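## Task

The right gripper holds a blue dotted sock. Clip it onto an unoccupied peg of the sock dryer so it dangles from that peg. The right gripper must stay closed on the sock until a peg has taken it, or the sock will drop. At the end the dryer must still hang from its rail and every sock that was already clipped must still be clipped. Then open the gripper and withdraw. Nothing may rely on the robot for support at the end.

## Robot and tools

Robot: two 6-joint arms with parallel grippers, named left_arm and right_arm. The names are not image sides. Only the right gripper holds the sock; the left arm can stay still or help.

Frame: every position is in one scene frame. The origin sits at table-top height, midway between the arms and 5 to 10 cm in from the near table edge. +x points out across the table, +z points up, and left_arm is on the +y side. The bases are at left (+0.005, +0.329, -0.005) m and right (+0.003, -0.277, -0.003) m. The gripper's fingers point along its own +z and close along its y. The reported end-effector point lies between the pads, about 1 cm short of the fingertips. The reported hand positions can be slightly wrong, more so at long reach.

Row layout: one flat list of 14 numbers, each from -1 to 1, always covering both arms. The first 7 are left_arm and the next 7 are right_arm. For each arm, in this order: shoulder (joint2), elbow (joint3), wrist roll (joint6), wrist pitch (joint4), waist (joint1), wrist yaw (joint5), then gripper opening. The first six are joint offsets, scaled so that 1.0 equals 1.258 rad for shoulder, 1.238 for elbow, 2.022 for wrist roll, 2.073 for wrist pitch, 1.202 for waist and 2.022 for wrist yaw. Opening is absolute: +1 is fully open (0.094 m pad gap) and -1 is shut.

Signs: shoulder and wrist roll run opposite to the URDF, both in commands and in results. URDF ranges are: waist -2.618 to 3.054, shoulder 0.000 to 3.142 (so -3.142 to 0 in your numbers), elbow 0.000 to 3.142, wrist pitch and wrist yaw -1.571 to 1.571, and wrist roll -2.094 to 2.094. If an action pushes a joint more than 0.036 rad outward beyond its range, it is rejected for both arms. If the first action of a call fails that check, or any action is malformed, the whole call does nothing. True joint ends can differ from these figures by up to 0.036 rad. A "joint sent to its limit" line means a joint was clipped at its end.

execute_actions(actions): a list of actions. Each action is a table of up to 15 rows, and each row lasts one 1/30 s step. A short table repeats its last row until 15 steps (0.5 s) have passed. Within one action, every row's offsets count from the joint angles at the start of that action, not from the row before. An empty list just returns the current state and images.

move(target, speed, blocking): target is one 14-number row. Its offsets count from the Joint positions in the latest result that showed them. All joints move along synchronised paths, so the hand traces a curve. speed is the top rate in rad/s of the joint with the longest path: 0.01 to 2, default 0.5. The paths last 0.5 to 10 s. Finger openings are applied at once. The move does not avoid obstacles or the other arm. With blocking=false the call returns after 0.5 s; use wait(0) to check progress, or stop, before sending anything else. The extra "move:" line reports the outcome (done, off_target, moving, held, fault). It also shows limits=held or limits=none, and for each arm the joint farthest from its target.

wait(seconds): 0 to 10; the arms keep their last command. stop(): brakes a running move; the fingers keep moving. zoom_image(camera, region): region is [x0, y0, x1, y1] in pixels, at most 504 by 504. The cameras are cam_head_left, cam_head_right, cam_high, cam_low, cam_left_wrist and cam_right_wrist, all 504x504. read_manual(section) returns licence text only. finished_scene(scene) ends scene 1 or 2 for good, and its result gives the next task.

Results: each arm shows its pose (position in m, quat_wxyz). Joint positions and Joint velocities list each arm in the row order, followed by the pad gap in m. Joint targets shows what the joints are being driven toward right now. grip_measured gives the opening on the command scale. "joint command not followed" means a clearance check changed some joint targets. There are also joint torques, MOTOR HOT warnings and FAULT lines.

Motion limits: each step, each joint's target can run only a set amount ahead of its measured angle. That is 0.202 rad for waist, 0.258 for shoulder, 0.238 for elbow, 0.573 for wrist pitch, and 0.522 for yaw and roll. Targets are also scaled back so the hand never jumps more than 70 mm at once. Big motions therefore take several actions, and an unfinished motion may need to be sent again. Friction can leave a joint up to about 0.031 rad off, so tiny commands may do nothing.

Gripping: to hold the sock, keep the right arm's opening about 0.03 below its grip_measured. Never open it until the peg clearly holds the sock. Afterwards, open fully and back away so the sock hangs by itself.

Avoid: knocking the dryer off its rail, and unclipping socks already hanging there. Do not let rigid items leave the table. Keep the arms from colliding or pressing hard on each other. Watch out for the bar under the bases and the plate behind it, up to about 3 cm above the table. Fast moves and targets set well beyond a contact make hard hits and strong presses. Holding loads heats the motors: 90 °C pauses that arm and 100 °C makes it go limp. Brief outside tugs on the held sock can happen. The simulation keeps running while you compose a reply.

Each tool is called after "Emit:" as name([rows], argument=value, ...), one row to a line, values as JSON.

## Session

Emit:
execute_actions([
  [[0,0,0,0,0,0,1,0,0,0,0,0,0,-1]],
])

Scene clock: 0.50 s.
left_arm: end_effector_position=(+0.3851, +0.3098, +0.3876) grip_measured=+1.000 end_effector_quat_wxyz=(+0.698, +0.023, +0.715, -0.018) | right_arm: end_effector_position=(+0.2800, -0.2435, +0.3982) grip_measured=-0.960 end_effector_quat_wxyz=(+0.680, -0.205, +0.674, +0.201)
Joint names: [shoulder, elbow, wrist roll, wrist pitch, waist, wrist yaw]
Joint positions: left_arm=[-1.043  1.034 -0.017 -0.012  0.016 -0.009  0.094] | right_arm=[-0.779  0.964  0.028 -0.17  -0.405 -0.965  0.002]
Joint velocities: left_arm=[-0.002 -0.017 -0.022 -0.037  0.002 -0.037  0.   ] | right_arm=[-0.007 -0.007 -0.022 -0.007  0.002 -0.022 -0.001]
Joint torques (N m, as the arm reports them, + toward a larger Joint positions number): left_arm=[ 3.75  8.15  0.05  2.01 -0.06 -0.05] | right_arm=[ 0.24  7.63 -0.17  1.94  0.07  0.01]
Joint targets: left_arm=[-1.043 1.034 -0.017 -0.012 0.016 -0.009] | right_arm=[-0.779 0.964 0.028 -0.170 -0.405 -0.965]

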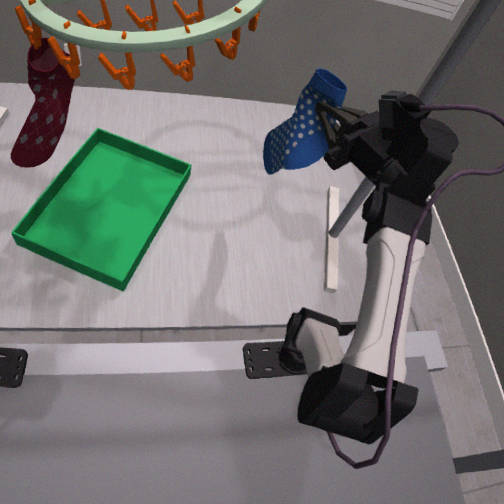

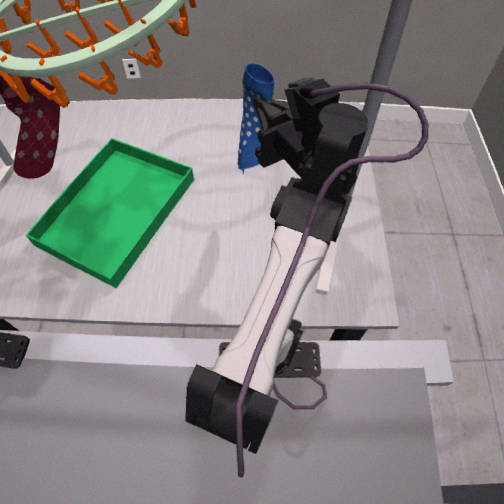

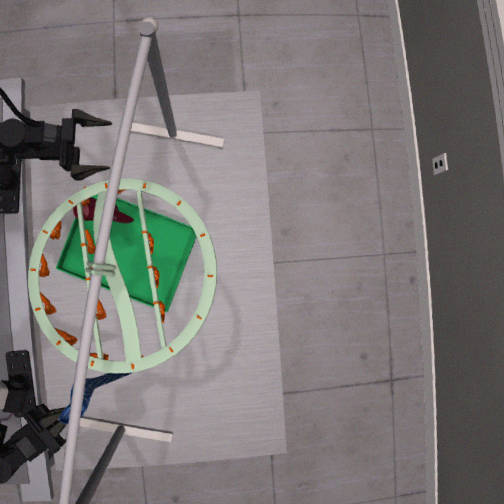

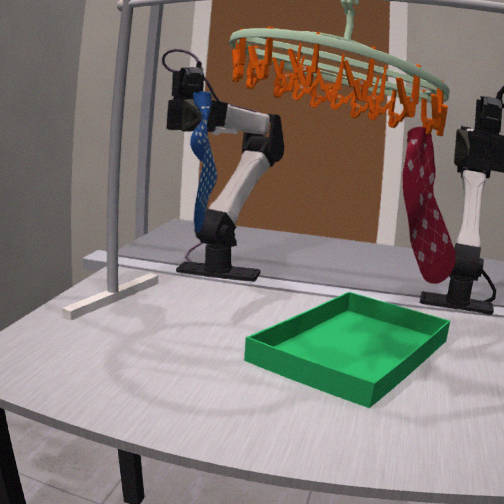

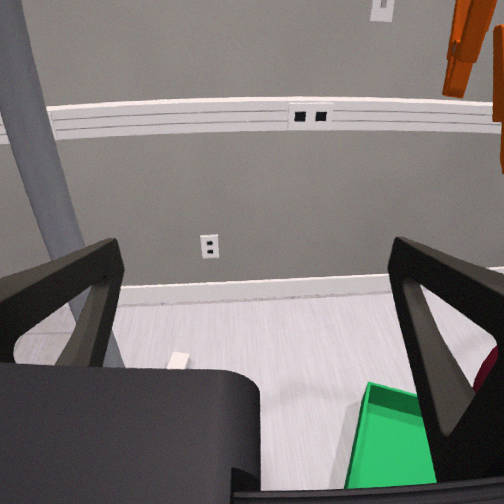

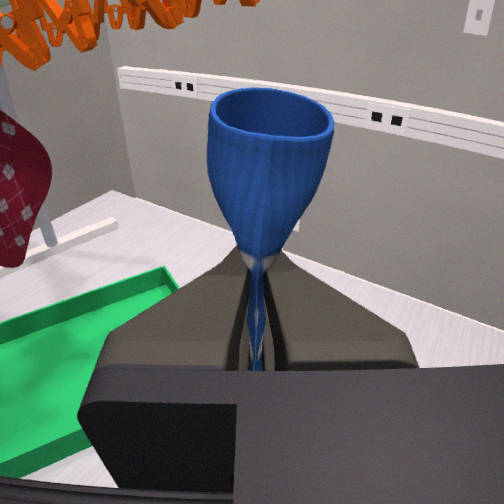

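Emit:
zoom_image(camera="cam_head_left", region=[0, 0, 280, 110])

Emit:
zoom_image(camera="cam_low", region=[220, 0, 460, 160])

Emit:
zoom_image(camera="cam_high", region=[0, 160, 240, 400])

Region (0, 0, 280, 110) of cam_head_left's 504x504 image, scaled by 1.800, with more detail than that image has; it fills the top 198 rows of this view, and the rest is white.

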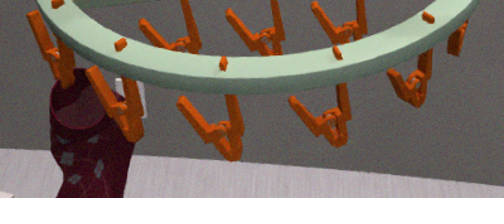

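Region (220, 0, 460, 160) of cam_low's 504x504 image, scaled by 2.100, with more detail than that image has.

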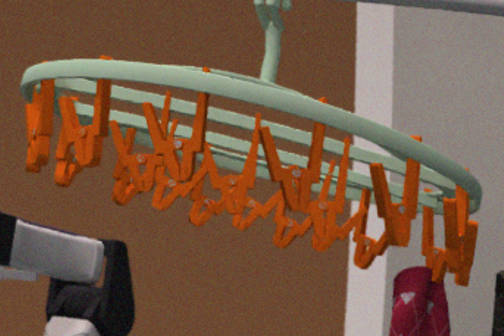

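Region (0, 160, 240, 400) of cam_high's 504x504 image, scaled by 2.100, with more detail than that image has.

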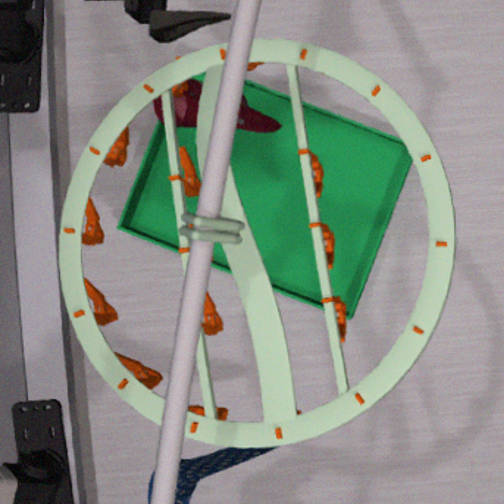

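Emit:
move(target=[0.225,0.138,0,-0.209,-0.5,0,1,0,0,0,0,0,0,-1], speed=0.6)

Scene clock: 11.60 s.
left_arm: end_effector_position=(+0.2295, +0.1657, +0.4404) grip_measured=+1.000 end_effector_quat_wxyz=(+0.664, +0.228, +0.677, -0.220) | right_arm: end_effector_position=(+0.2800, -0.2435, +0.3982) grip_measured=-0.960 end_effector_quat_wxyz=(+0.680, -0.205, +0.674, +0.201)
Joint names: [shoulder, elbow, wrist roll, wrist pitch, waist, wrist yaw]
Joint positions: left_arm=[-0.775  1.184 -0.017 -0.432 -0.573 -0.011  0.094] | right_arm=[-0.779  0.964  0.028 -0.17  -0.405 -0.965  0.002]
Joint velocities: left_arm=[ 0.007  0.012 -0.037  0.007  0.007  0.037  0.   ] | right_arm=[ 0.007  0.017  0.022 -0.066 -0.007 -0.11  -0.002]
Joint torques (N m, as the arm reports them, + toward a larger Joint positions number): left_arm=[ 1.77  8.59  0.02  1.92 -0.63 -0.01] | right_arm=[ 0.18  7.61 -0.18  1.93  0.17  0.01]
Joint targets: left_arm=[-0.760 1.205 -0.017 -0.445 -0.585 -0.009] | right_arm=[-0.779 0.964 0.028 -0.170 -0.405 -0.965]
move: done; limits=none; left_arm: farthest joint: the elbow, 0.020 radians from its target (0.170 radians at the start); right_arm: farthest joint: the waist, 0.000 radians from its target (0.000 radians at the start)
camera_calibration (this result's frames):
cam_left_wrist: T_world_to_cam=[[-0.595209, -0.803139, -0.0263497, 0.284198], [-0.473806, 0.377246, -0.795734, 0.398858], [0.649026, -0.461143, -0.605072, 0.317652], [0, 0, 0, 1]] pos_world=[0.151974, 0.224266, 0.517077]

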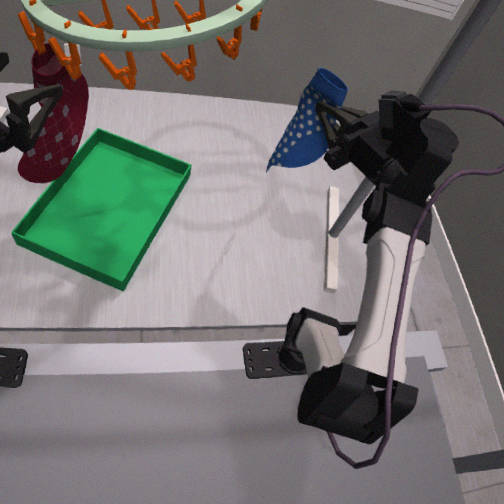

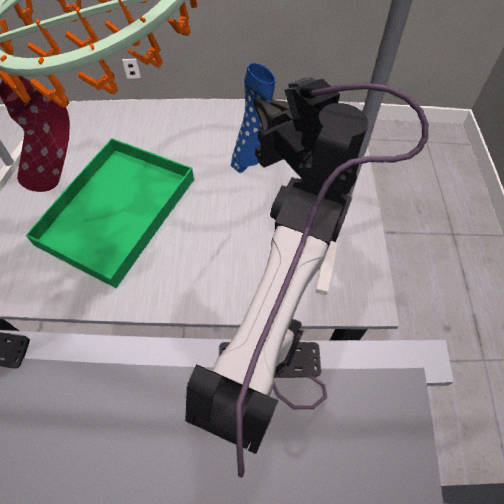

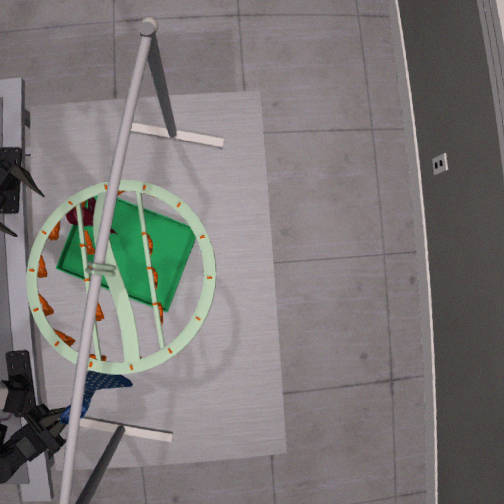

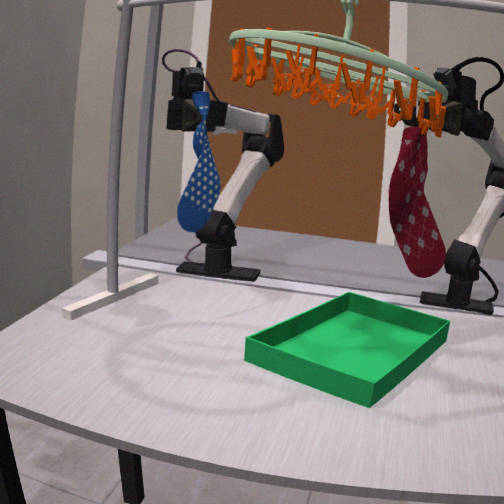

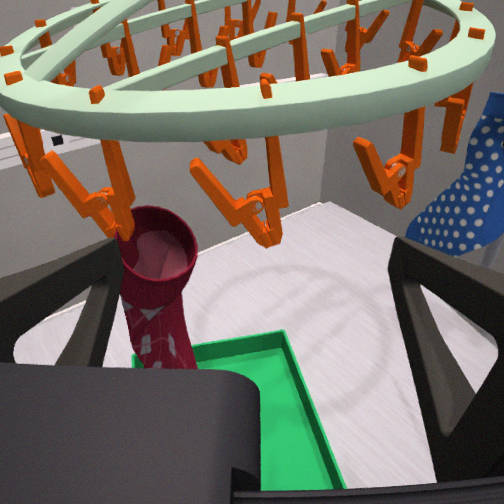

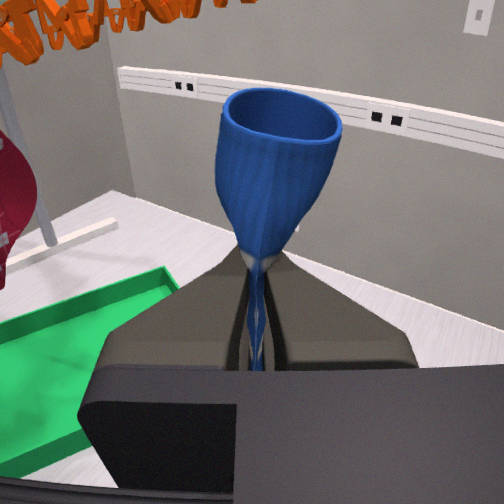

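Emit:
move(target=[-0.2,0.016,0,0.133,0,0,0.5,0,0,0,0,0,0,-1], speed=0.3)

Scene clock: 15.97 s.
left_arm: end_effector_position=(+0.2918, +0.1177, +0.4324) grip_measured=+0.501 end_effector_quat_wxyz=(+0.670, +0.226, +0.672, -0.222) | right_arm: end_effector_position=(+0.2800, -0.2435, +0.3982) grip_measured=-0.960 end_effector_quat_wxyz=(+0.680, -0.205, +0.674, +0.201)
Joint names: [shoulder, elbow, wrist roll, wrist pitch, waist, wrist yaw]
Joint positions: left_arm=[-1.012  1.184 -0.017 -0.18  -0.573 -0.011  0.071] | right_arm=[-0.779  0.964  0.028 -0.17  -0.405 -0.965  0.002]
Joint velocities: left_arm=[ 0.012  0.022 -0.007 -0.037  0.007 -0.037 -0.001] | right_arm=[-0.012  0.002  0.066  0.037 -0.007  0.081  0.001]
Joint torques (N m, as the arm reports them, + toward a larger Joint positions number): left_arm=[ 1.72  9.22  0.02  2.13  0.05 -0.08] | right_arm=[ 0.21  7.65 -0.17  1.93  0.1   0.02]
Joint targets: left_arm=[-1.027 1.204 -0.017 -0.156 -0.573 -0.011] | right_arm=[-0.779 0.964 0.028 -0.170 -0.405 -0.965]
move: off_target (left_arm); limits=none; left_arm: farthest joint: the wrist pitch, 0.023 radians from its target (0.276 radians at the start); right_arm: farthest joint: the waist, 0.000 radians from its target (0.000 radians at the start)
camera_calibration (this result's frames):
cam_left_wrist: T_world_to_cam=[[-0.594716, -0.803514, -0.0260625, 0.282316], [-0.463462, 0.369157, -0.805559, 0.44224], [0.656899, -0.467, -0.591942, 0.242922], [0, 0, 0, 1]] pos_world=[0.213284, 0.177033, 0.507404]

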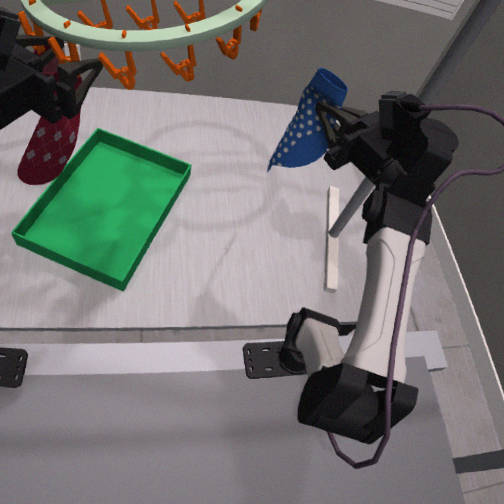

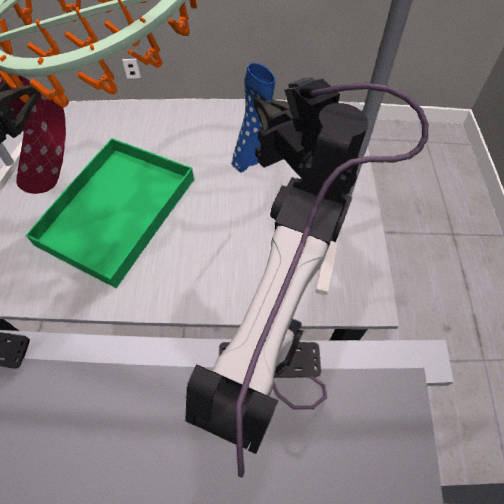

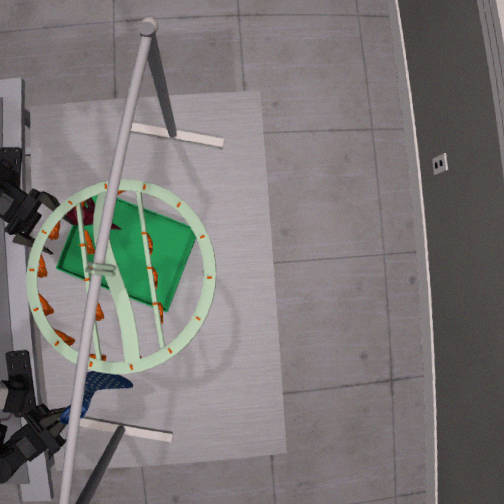

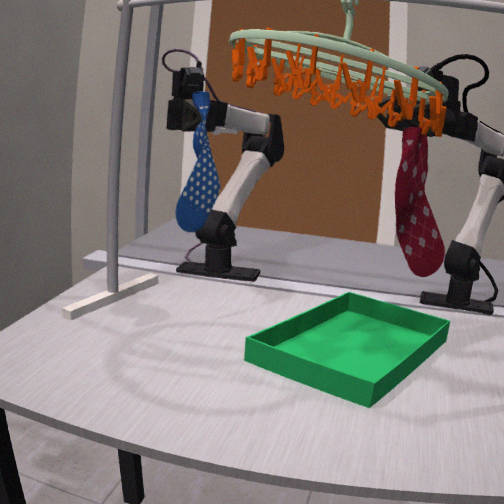

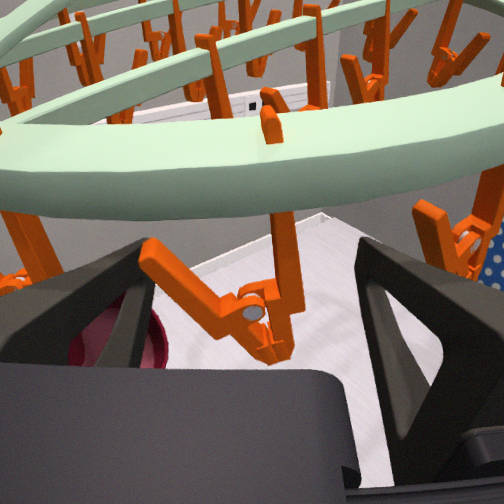

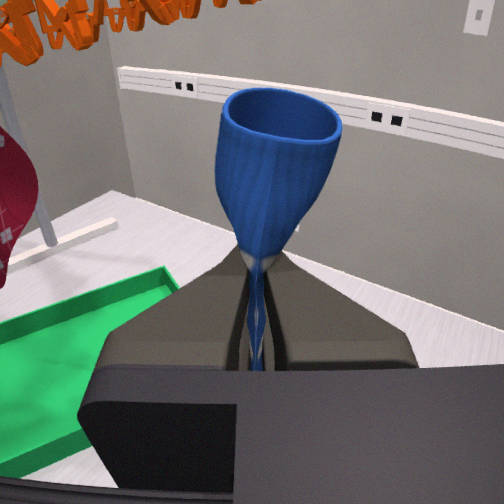

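Emit:
zoom_image(camera="cam_left_wrist", region=[80, 200, 400, 380])

Emit:
zoom_image(camera="cam_head_left", region=[0, 0, 160, 120])

Emit:
zoom_image(camera="cam_high", region=[0, 170, 120, 290])

Region (80, 200, 400, 380) of cam_left_wrist's 504x504 image, scaled by 1.575, with more detail than that image has; it fills the top 284 rows of this view, and the rest is white.

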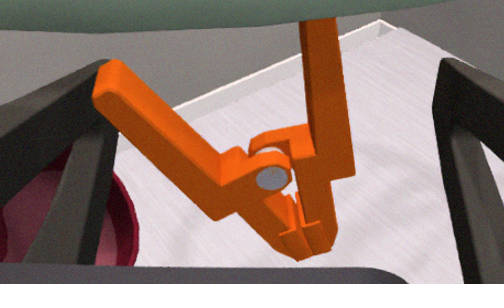

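Region (0, 0, 160, 120) of cam_head_left's 504x504 image, scaled by 3.150, with more detail than that image has; it fills the top 378 rows of this view, and the rest is white.

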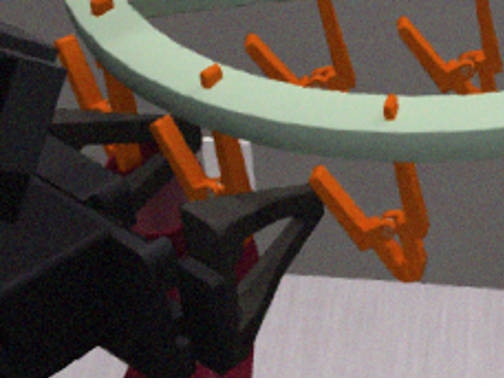

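Region (0, 170, 120, 290) of cam_high's 504x504 image, scaled by 4.200, with more detail than that image has.

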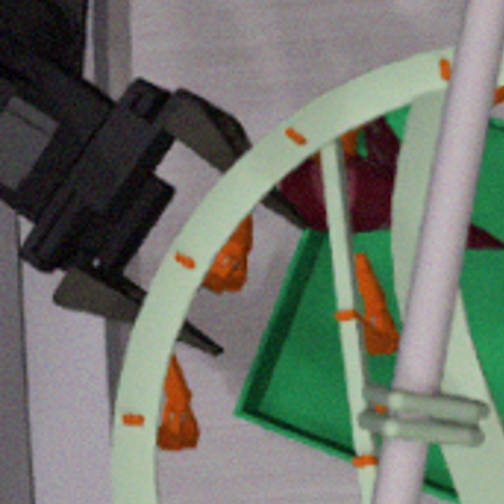

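Emit:
execute_actions([
  [[-0.005,0.016,0,0.033,0,0,0.5,0,0,0,0,0,0,-1]],
  [[0,0.016,0,0.011,0,0,-0.2,0,0,0,0,0,0,-1]],
  [[0,0.016,0,0.011,0,0,-0.55,0,0,0,0,0,0,-1]],
])

Scene clock: 20.67 s.
left_arm: end_effector_position=(+0.2918, +0.1180, +0.4440) grip_measured=-0.383 end_effector_quat_wxyz=(+0.685, +0.221, +0.656, -0.227) | right_arm: end_effector_position=(+0.2800, -0.2435, +0.3982) grip_measured=-0.960 end_effector_quat_wxyz=(+0.680, -0.205, +0.674, +0.201)
Joint names: [shoulder, elbow, wrist roll, wrist pitch, waist, wrist yaw]
Joint positions: left_arm=[-1.012  1.184 -0.017 -0.132 -0.573 -0.011  0.029] | right_arm=[-0.779  0.964  0.028 -0.17  -0.405 -0.965  0.002]
Joint velocities: left_arm=[-0.002  0.002 -0.007 -0.081 -0.012 -0.066 -0.001] | right_arm=[-0.002  0.002 -0.051 -0.051  0.002  0.037  0.   ]
Joint torques (N m, as the arm reports them, + toward a larger Joint positions number): left_arm=[ 3.15  9.3   0.03  2.21  0.16 -0.06] | right_arm=[ 0.21  7.65 -0.18  1.93  0.08  0.01]
Joint targets: left_arm=[-1.012 1.204 -0.017 -0.110 -0.573 -0.011] | right_arm=[-0.779 0.964 0.028 -0.170 -0.405 -0.965]
camera_calibration (this result's frames):
cam_left_wrist: T_world_to_cam=[[-0.593009, -0.804803, -0.0251616, 0.282076], [-0.433068, 0.345133, -0.832667, 0.457475], [0.678817, -0.482882, -0.553202, 0.228255], [0, 0, 0, 1]] pos_world=[0.210448, 0.179346, 0.514293]

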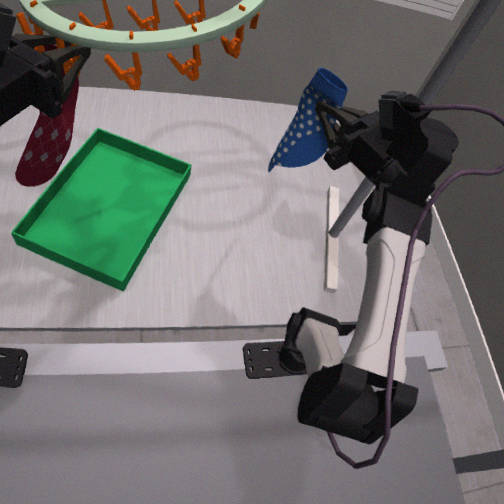

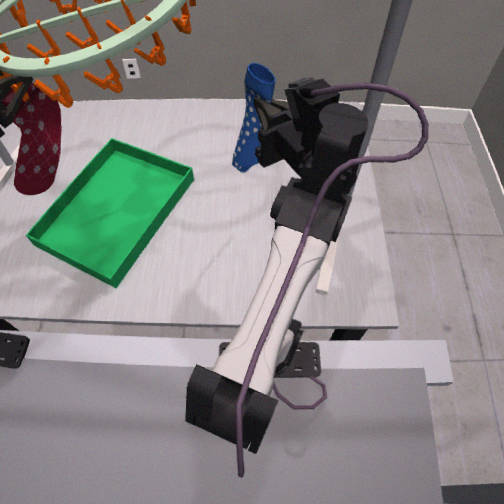

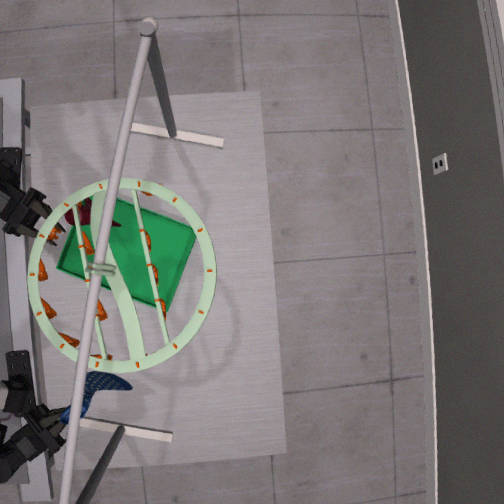

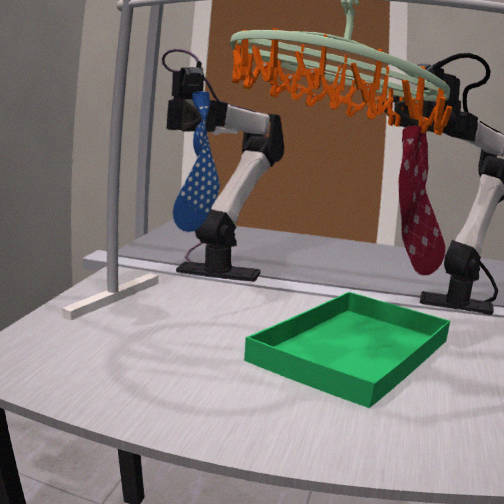

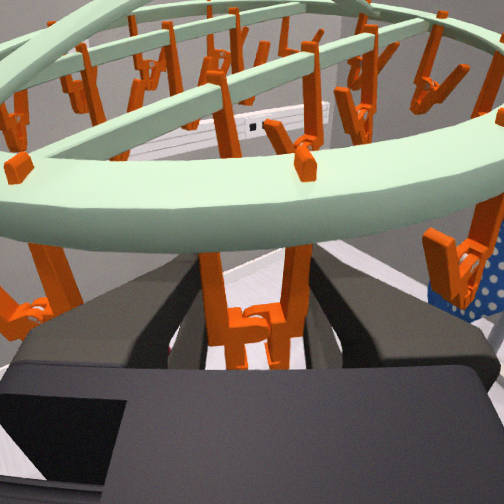

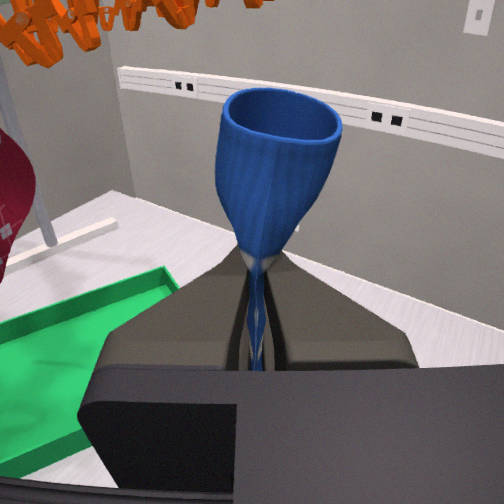

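Emit:
move(target=[0,0.016,0,0.011,0,0,-0.45,0.18,-0.262,0,0.04,0.83,0.477,-1], speed=0.7)

Scene clock: 26.90 s.
left_arm: end_effector_position=(+0.2918, +0.1180, +0.4440) grip_measured=-0.383 end_effector_quat_wxyz=(+0.685, +0.221, +0.656, -0.227) | right_arm: end_effector_position=(+0.2413, -0.1238, +0.3323) grip_measured=-0.960 end_effector_quat_wxyz=(+0.670, -0.214, +0.679, +0.214)
Joint names: [shoulder, elbow, wrist roll, wrist pitch, waist, wrist yaw]
Joint positions: left_arm=[-1.012  1.184 -0.017 -0.132 -0.573 -0.011  0.029] | right_arm=[-0.575  0.664  0.028 -0.1    0.58  -0.011  0.002]
Joint velocities: left_arm=[-0.002 -0.012 -0.022 -0.022  0.022  0.022 -0.   ] | right_arm=[0.002 0.007 0.051 0.066 0.007 0.037 0.001]
Joint torques (N m, as the arm reports them, + toward a larger Joint positions number): left_arm=[ 2.95  9.12  0.03  2.16  0.13 -0.03] | right_arm=[ 1.26  6.14 -0.18  2.41  1.14  0.12]
Joint targets: left_arm=[-1.012 1.204 -0.017 -0.109 -0.573 -0.011] | right_arm=[-0.552 0.640 0.028 -0.088 0.592 -0.001]
move: off_target (left_arm, right_arm); limits=none; left_arm: farthest joint: the wrist pitch, 0.023 radians from its target (0.023 radians at the start); right_arm: farthest joint: the elbow, 0.025 radians from its target (0.324 radians at the start)
camera_calibration (this result's frames):
cam_left_wrist: T_world_to_cam=[[-0.593009, -0.804803, -0.0251616, 0.282076], [-0.433068, 0.345133, -0.832667, 0.457475], [0.678817, -0.482882, -0.553202, 0.228255], [0, 0, 0, 1]] pos_world=[0.210448, 0.179346, 0.514293]
cam_right_wrist: T_world_to_cam=[[0.581672, -0.813369, -0.00943704, -0.235373], [-0.493294, -0.343502, -0.799166, 0.342715], [0.646775, 0.469508, -0.601036, 0.225747], [0, 0, 0, 1]] pos_world=[0.159962, -0.179712, 0.407347]

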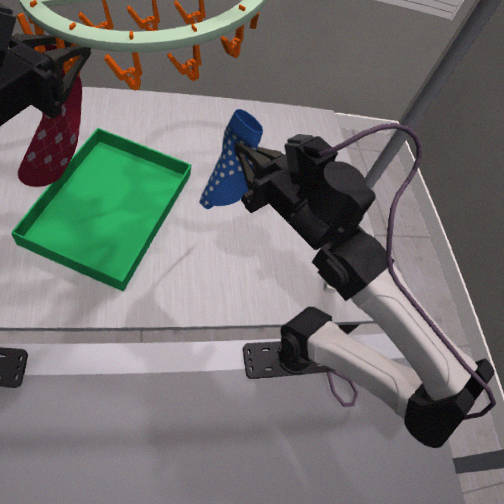

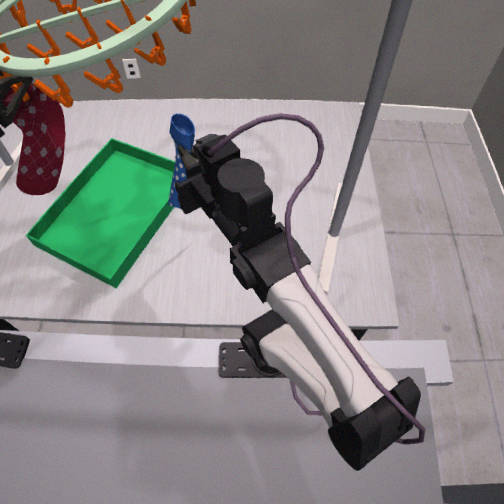

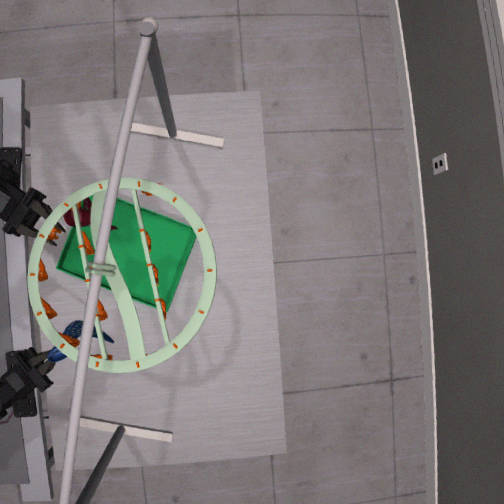

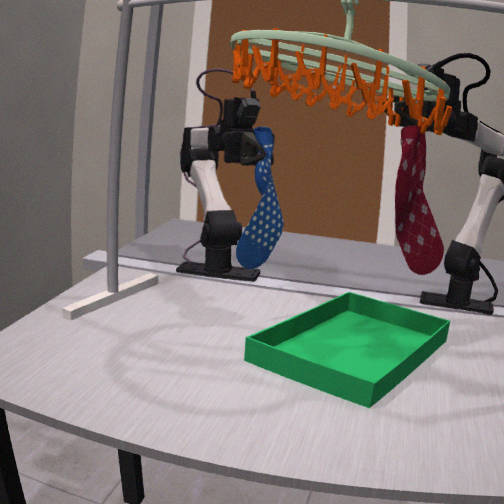

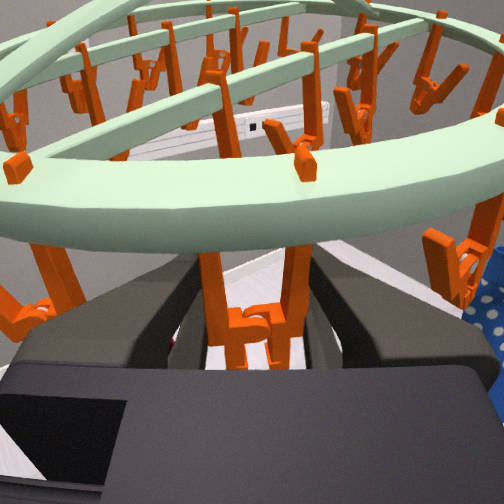

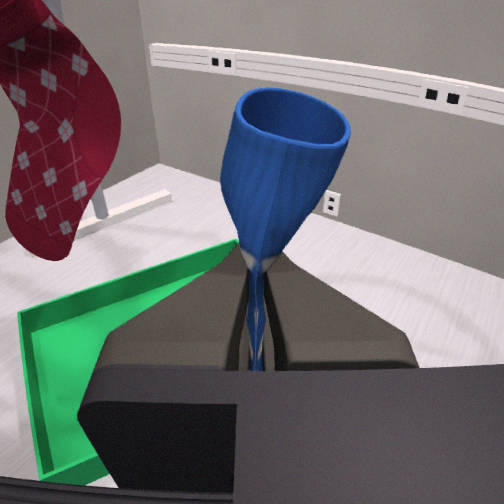

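Emit:
move(target=[0,0.016,0,0.011,0,0,-0.45,-0.44,0.128,0,0.204,0.34,0,-1], speed=0.5)

Scene clock: 29.47 s.
left_arm: end_effector_position=(+0.2918, +0.1180, +0.4440) grip_measured=-0.383 end_effector_quat_wxyz=(+0.685, +0.221, +0.656, -0.227) | right_arm: end_effector_position=(+0.2240, +0.0522, +0.3313) grip_measured=-0.960 end_effector_quat_wxyz=(+0.621, -0.341, +0.617, +0.344)
Joint names: [shoulder, elbow, wrist roll, wrist pitch, waist, wrist yaw]
Joint positions: left_arm=[-1.012  1.184 -0.017 -0.132 -0.573 -0.011  0.029] | right_arm=[-1.111  0.796  0.028  0.311  0.977 -0.01   0.002]
Joint velocities: left_arm=[-0.012 -0.017 -0.022  0.051  0.017 -0.051 -0.   ] | right_arm=[ 0.007 -0.002 -0.037  0.037  0.002  0.051  0.   ]
Joint torques (N m, as the arm reports them, + toward a larger Joint positions number): left_arm=[ 2.94  9.32  0.02  2.11  0.09 -0.05] | right_arm=[ 2.17 10.81 -0.18  2.4   1.05  0.03]
Joint targets: left_arm=[-1.012 1.204 -0.017 -0.109 -0.573 -0.011] | right_arm=[-1.128 0.823 0.028 0.323 0.989 -0.011]
move: off_target (left_arm, right_arm); limits=none; left_arm: farthest joint: the wrist pitch, 0.023 radians from its target (0.023 radians at the start); right_arm: farthest joint: the elbow, 0.026 radians from its target (0.158 radians at the start)
camera_calibration (this result's frames):
cam_left_wrist: T_world_to_cam=[[-0.593009, -0.804803, -0.0251616, 0.282076], [-0.433068, 0.345133, -0.832667, 0.457475], [0.678817, -0.482882, -0.553202, 0.228255], [0, 0, 0, 1]] pos_world=[0.210448, 0.179346, 0.514293]
cam_right_wrist: T_world_to_cam=[[0.850675, -0.52564, -0.00736291, -0.158165], [-0.313057, -0.495289, -0.81036, 0.365008], [0.422311, 0.691659, -0.585885, 0.187335], [0, 0, 0, 1]] pos_world=[0.169702, -0.0319252, 0.404381]

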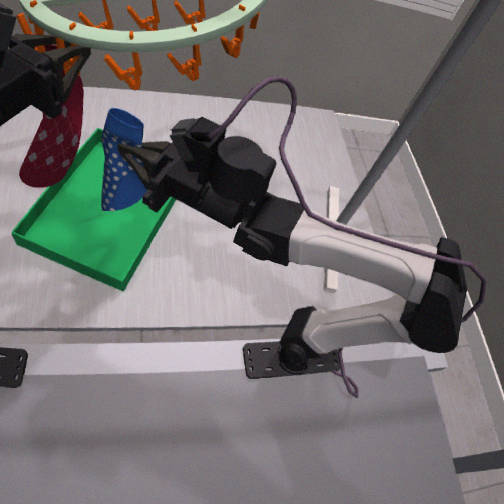

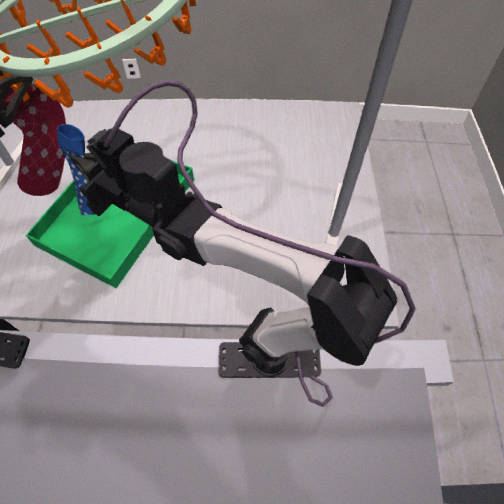

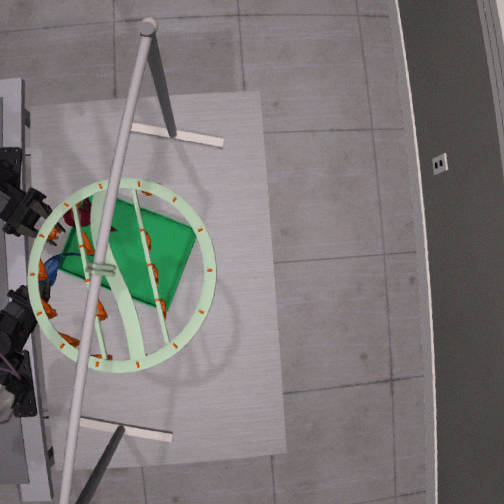

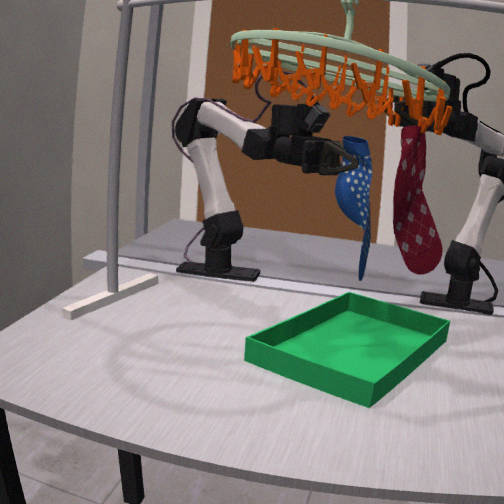

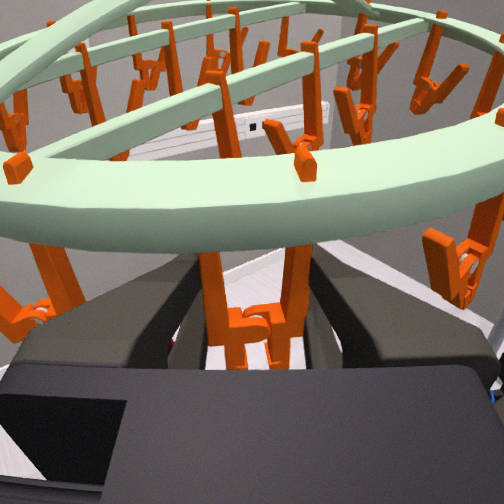

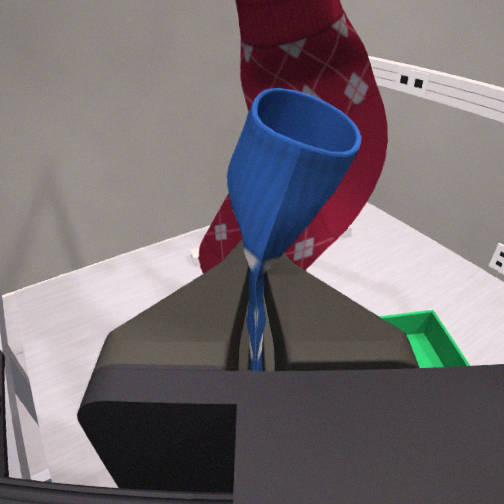

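Emit:
zoom_image(camera="cam_low", region=[320, 60, 480, 200])

Region (320, 60, 480, 200) of cam_low's 504x504 image, scaled by 3.150, with more detail than that image has; it fills the top 441 rows of this view, and the rest is white.

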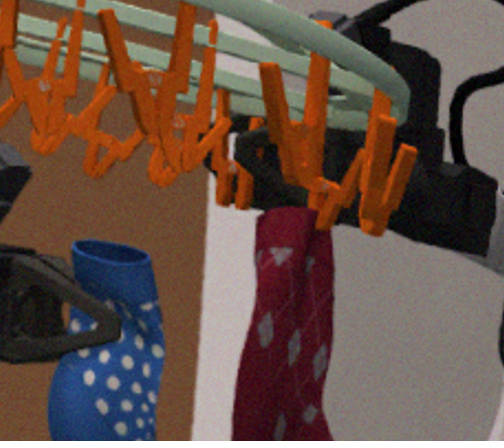

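Emit:
move(target=[0,0.016,0,0.011,0,0,-0.45,-0.181,0.171,0.15,0.02,0.01,0,-1], speed=0.3)

Emit:
zoom_image(camera="cam_low", region=[320, 60, 480, 200])

Scene clock: 33.93 s.
left_arm: end_effector_position=(+0.2918, +0.1180, +0.4440) grip_measured=-0.383 end_effector_quat_wxyz=(+0.685, +0.221, +0.656, -0.227) | right_arm: end_effector_position=(+0.2516, +0.0943, +0.3484) grip_measured=-0.960 end_effector_quat_wxyz=(+0.668, -0.425, +0.557, +0.250)
Joint names: [shoulder, elbow, wrist roll, wrist pitch, waist, wrist yaw]
Joint positions: left_arm=[-1.012  1.184 -0.017 -0.132 -0.573 -0.011  0.029] | right_arm=[-1.318  0.983  0.324  0.341  0.977 -0.01   0.002]
Joint velocities: left_arm=[ 0.002  0.017  0.022 -0.066  0.022  0.022  0.   ] | right_arm=[ 0.012  0.007 -0.007 -0.037 -0.002  0.037 -0.   ]
Joint torques (N m, as the arm reports them, + toward a larger Joint positions number): left_arm=[ 3.01  9.31  0.08  2.15  0.2  -0.07] | right_arm=[ 3.71 10.66 -0.13  2.39  1.13  0.02]
Joint targets: left_arm=[-1.012 1.204 -0.017 -0.109 -0.573 -0.011] | right_arm=[-1.339 1.008 0.332 0.352 0.989 -0.010]
move: off_target (left_arm, right_arm); limits=none; left_arm: farthest joint: the wrist pitch, 0.023 radians from its target (0.023 radians at the start); right_arm: farthest joint: the elbow, 0.025 radians from its target (0.211 radians at the start)
camera_calibration (this result's frames):
cam_left_wrist: T_world_to_cam=[[-0.593009, -0.804803, -0.0251616, 0.282076], [-0.433068, 0.345133, -0.832667, 0.457475], [0.678817, -0.482882, -0.553202, 0.228255], [0, 0, 0, 1]] pos_world=[0.210448, 0.179346, 0.514293]
cam_right_wrist: T_world_to_cam=[[0.81298, -0.508098, 0.284429, -0.25325], [-0.109981, -0.61366, -0.781873, 0.358551], [0.571811, 0.604366, -0.554774, 0.116347], [0, 0, 0, 1]] pos_world=[0.178793, 0.021036, 0.416919]

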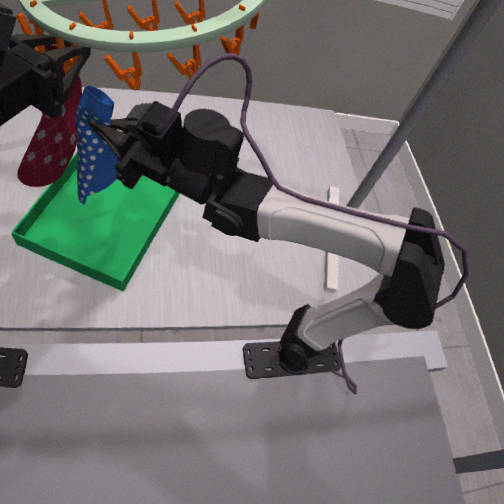

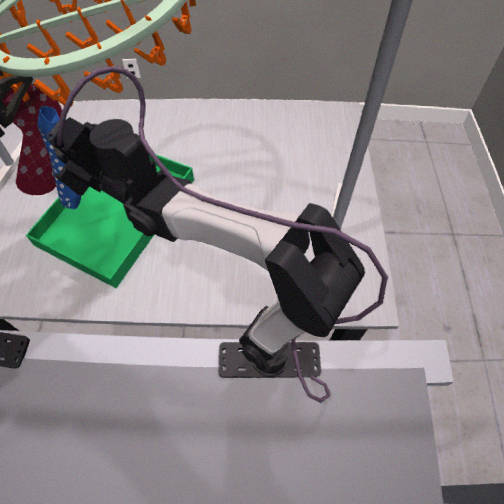

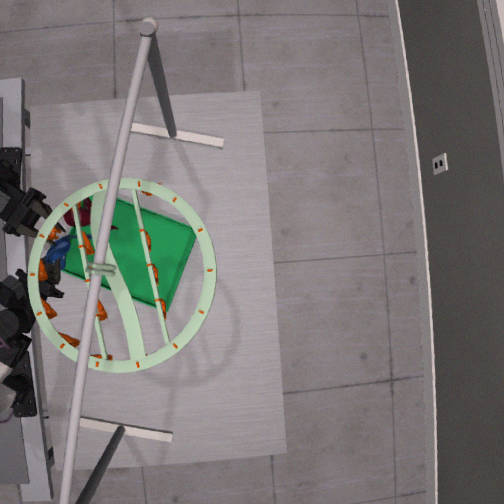

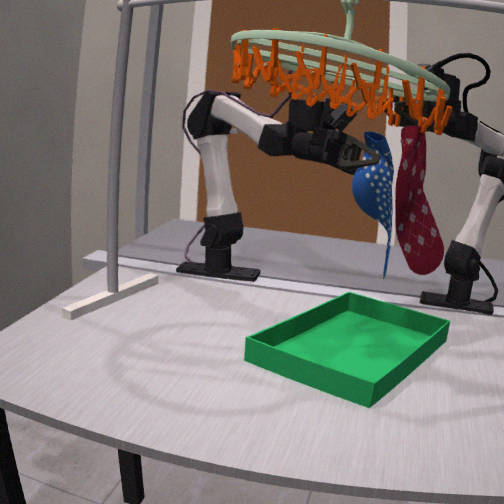

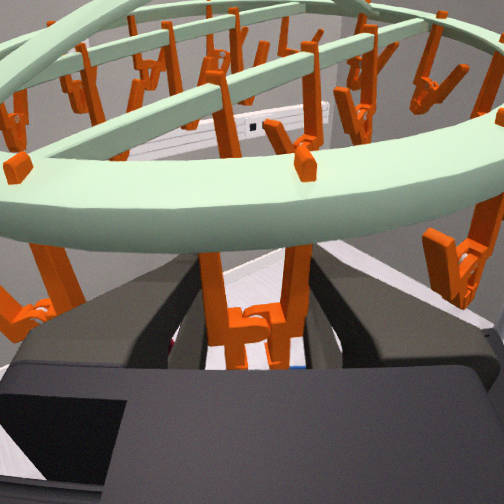

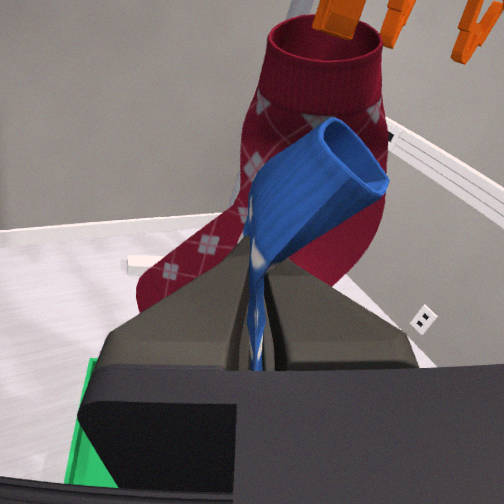

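Region (320, 60, 480, 200) of cam_low's 504x504 image, scaled by 3.150, with more detail than that image has; it fills the top 441 rows of this view, and the rest is white.

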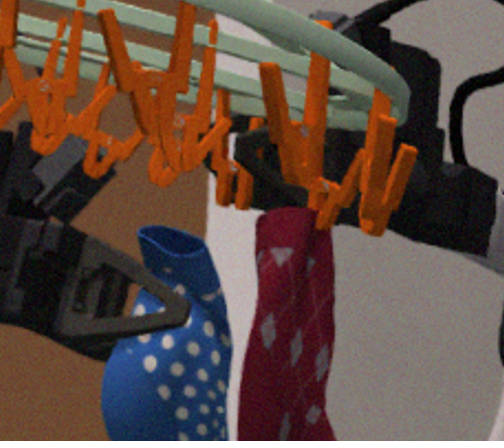

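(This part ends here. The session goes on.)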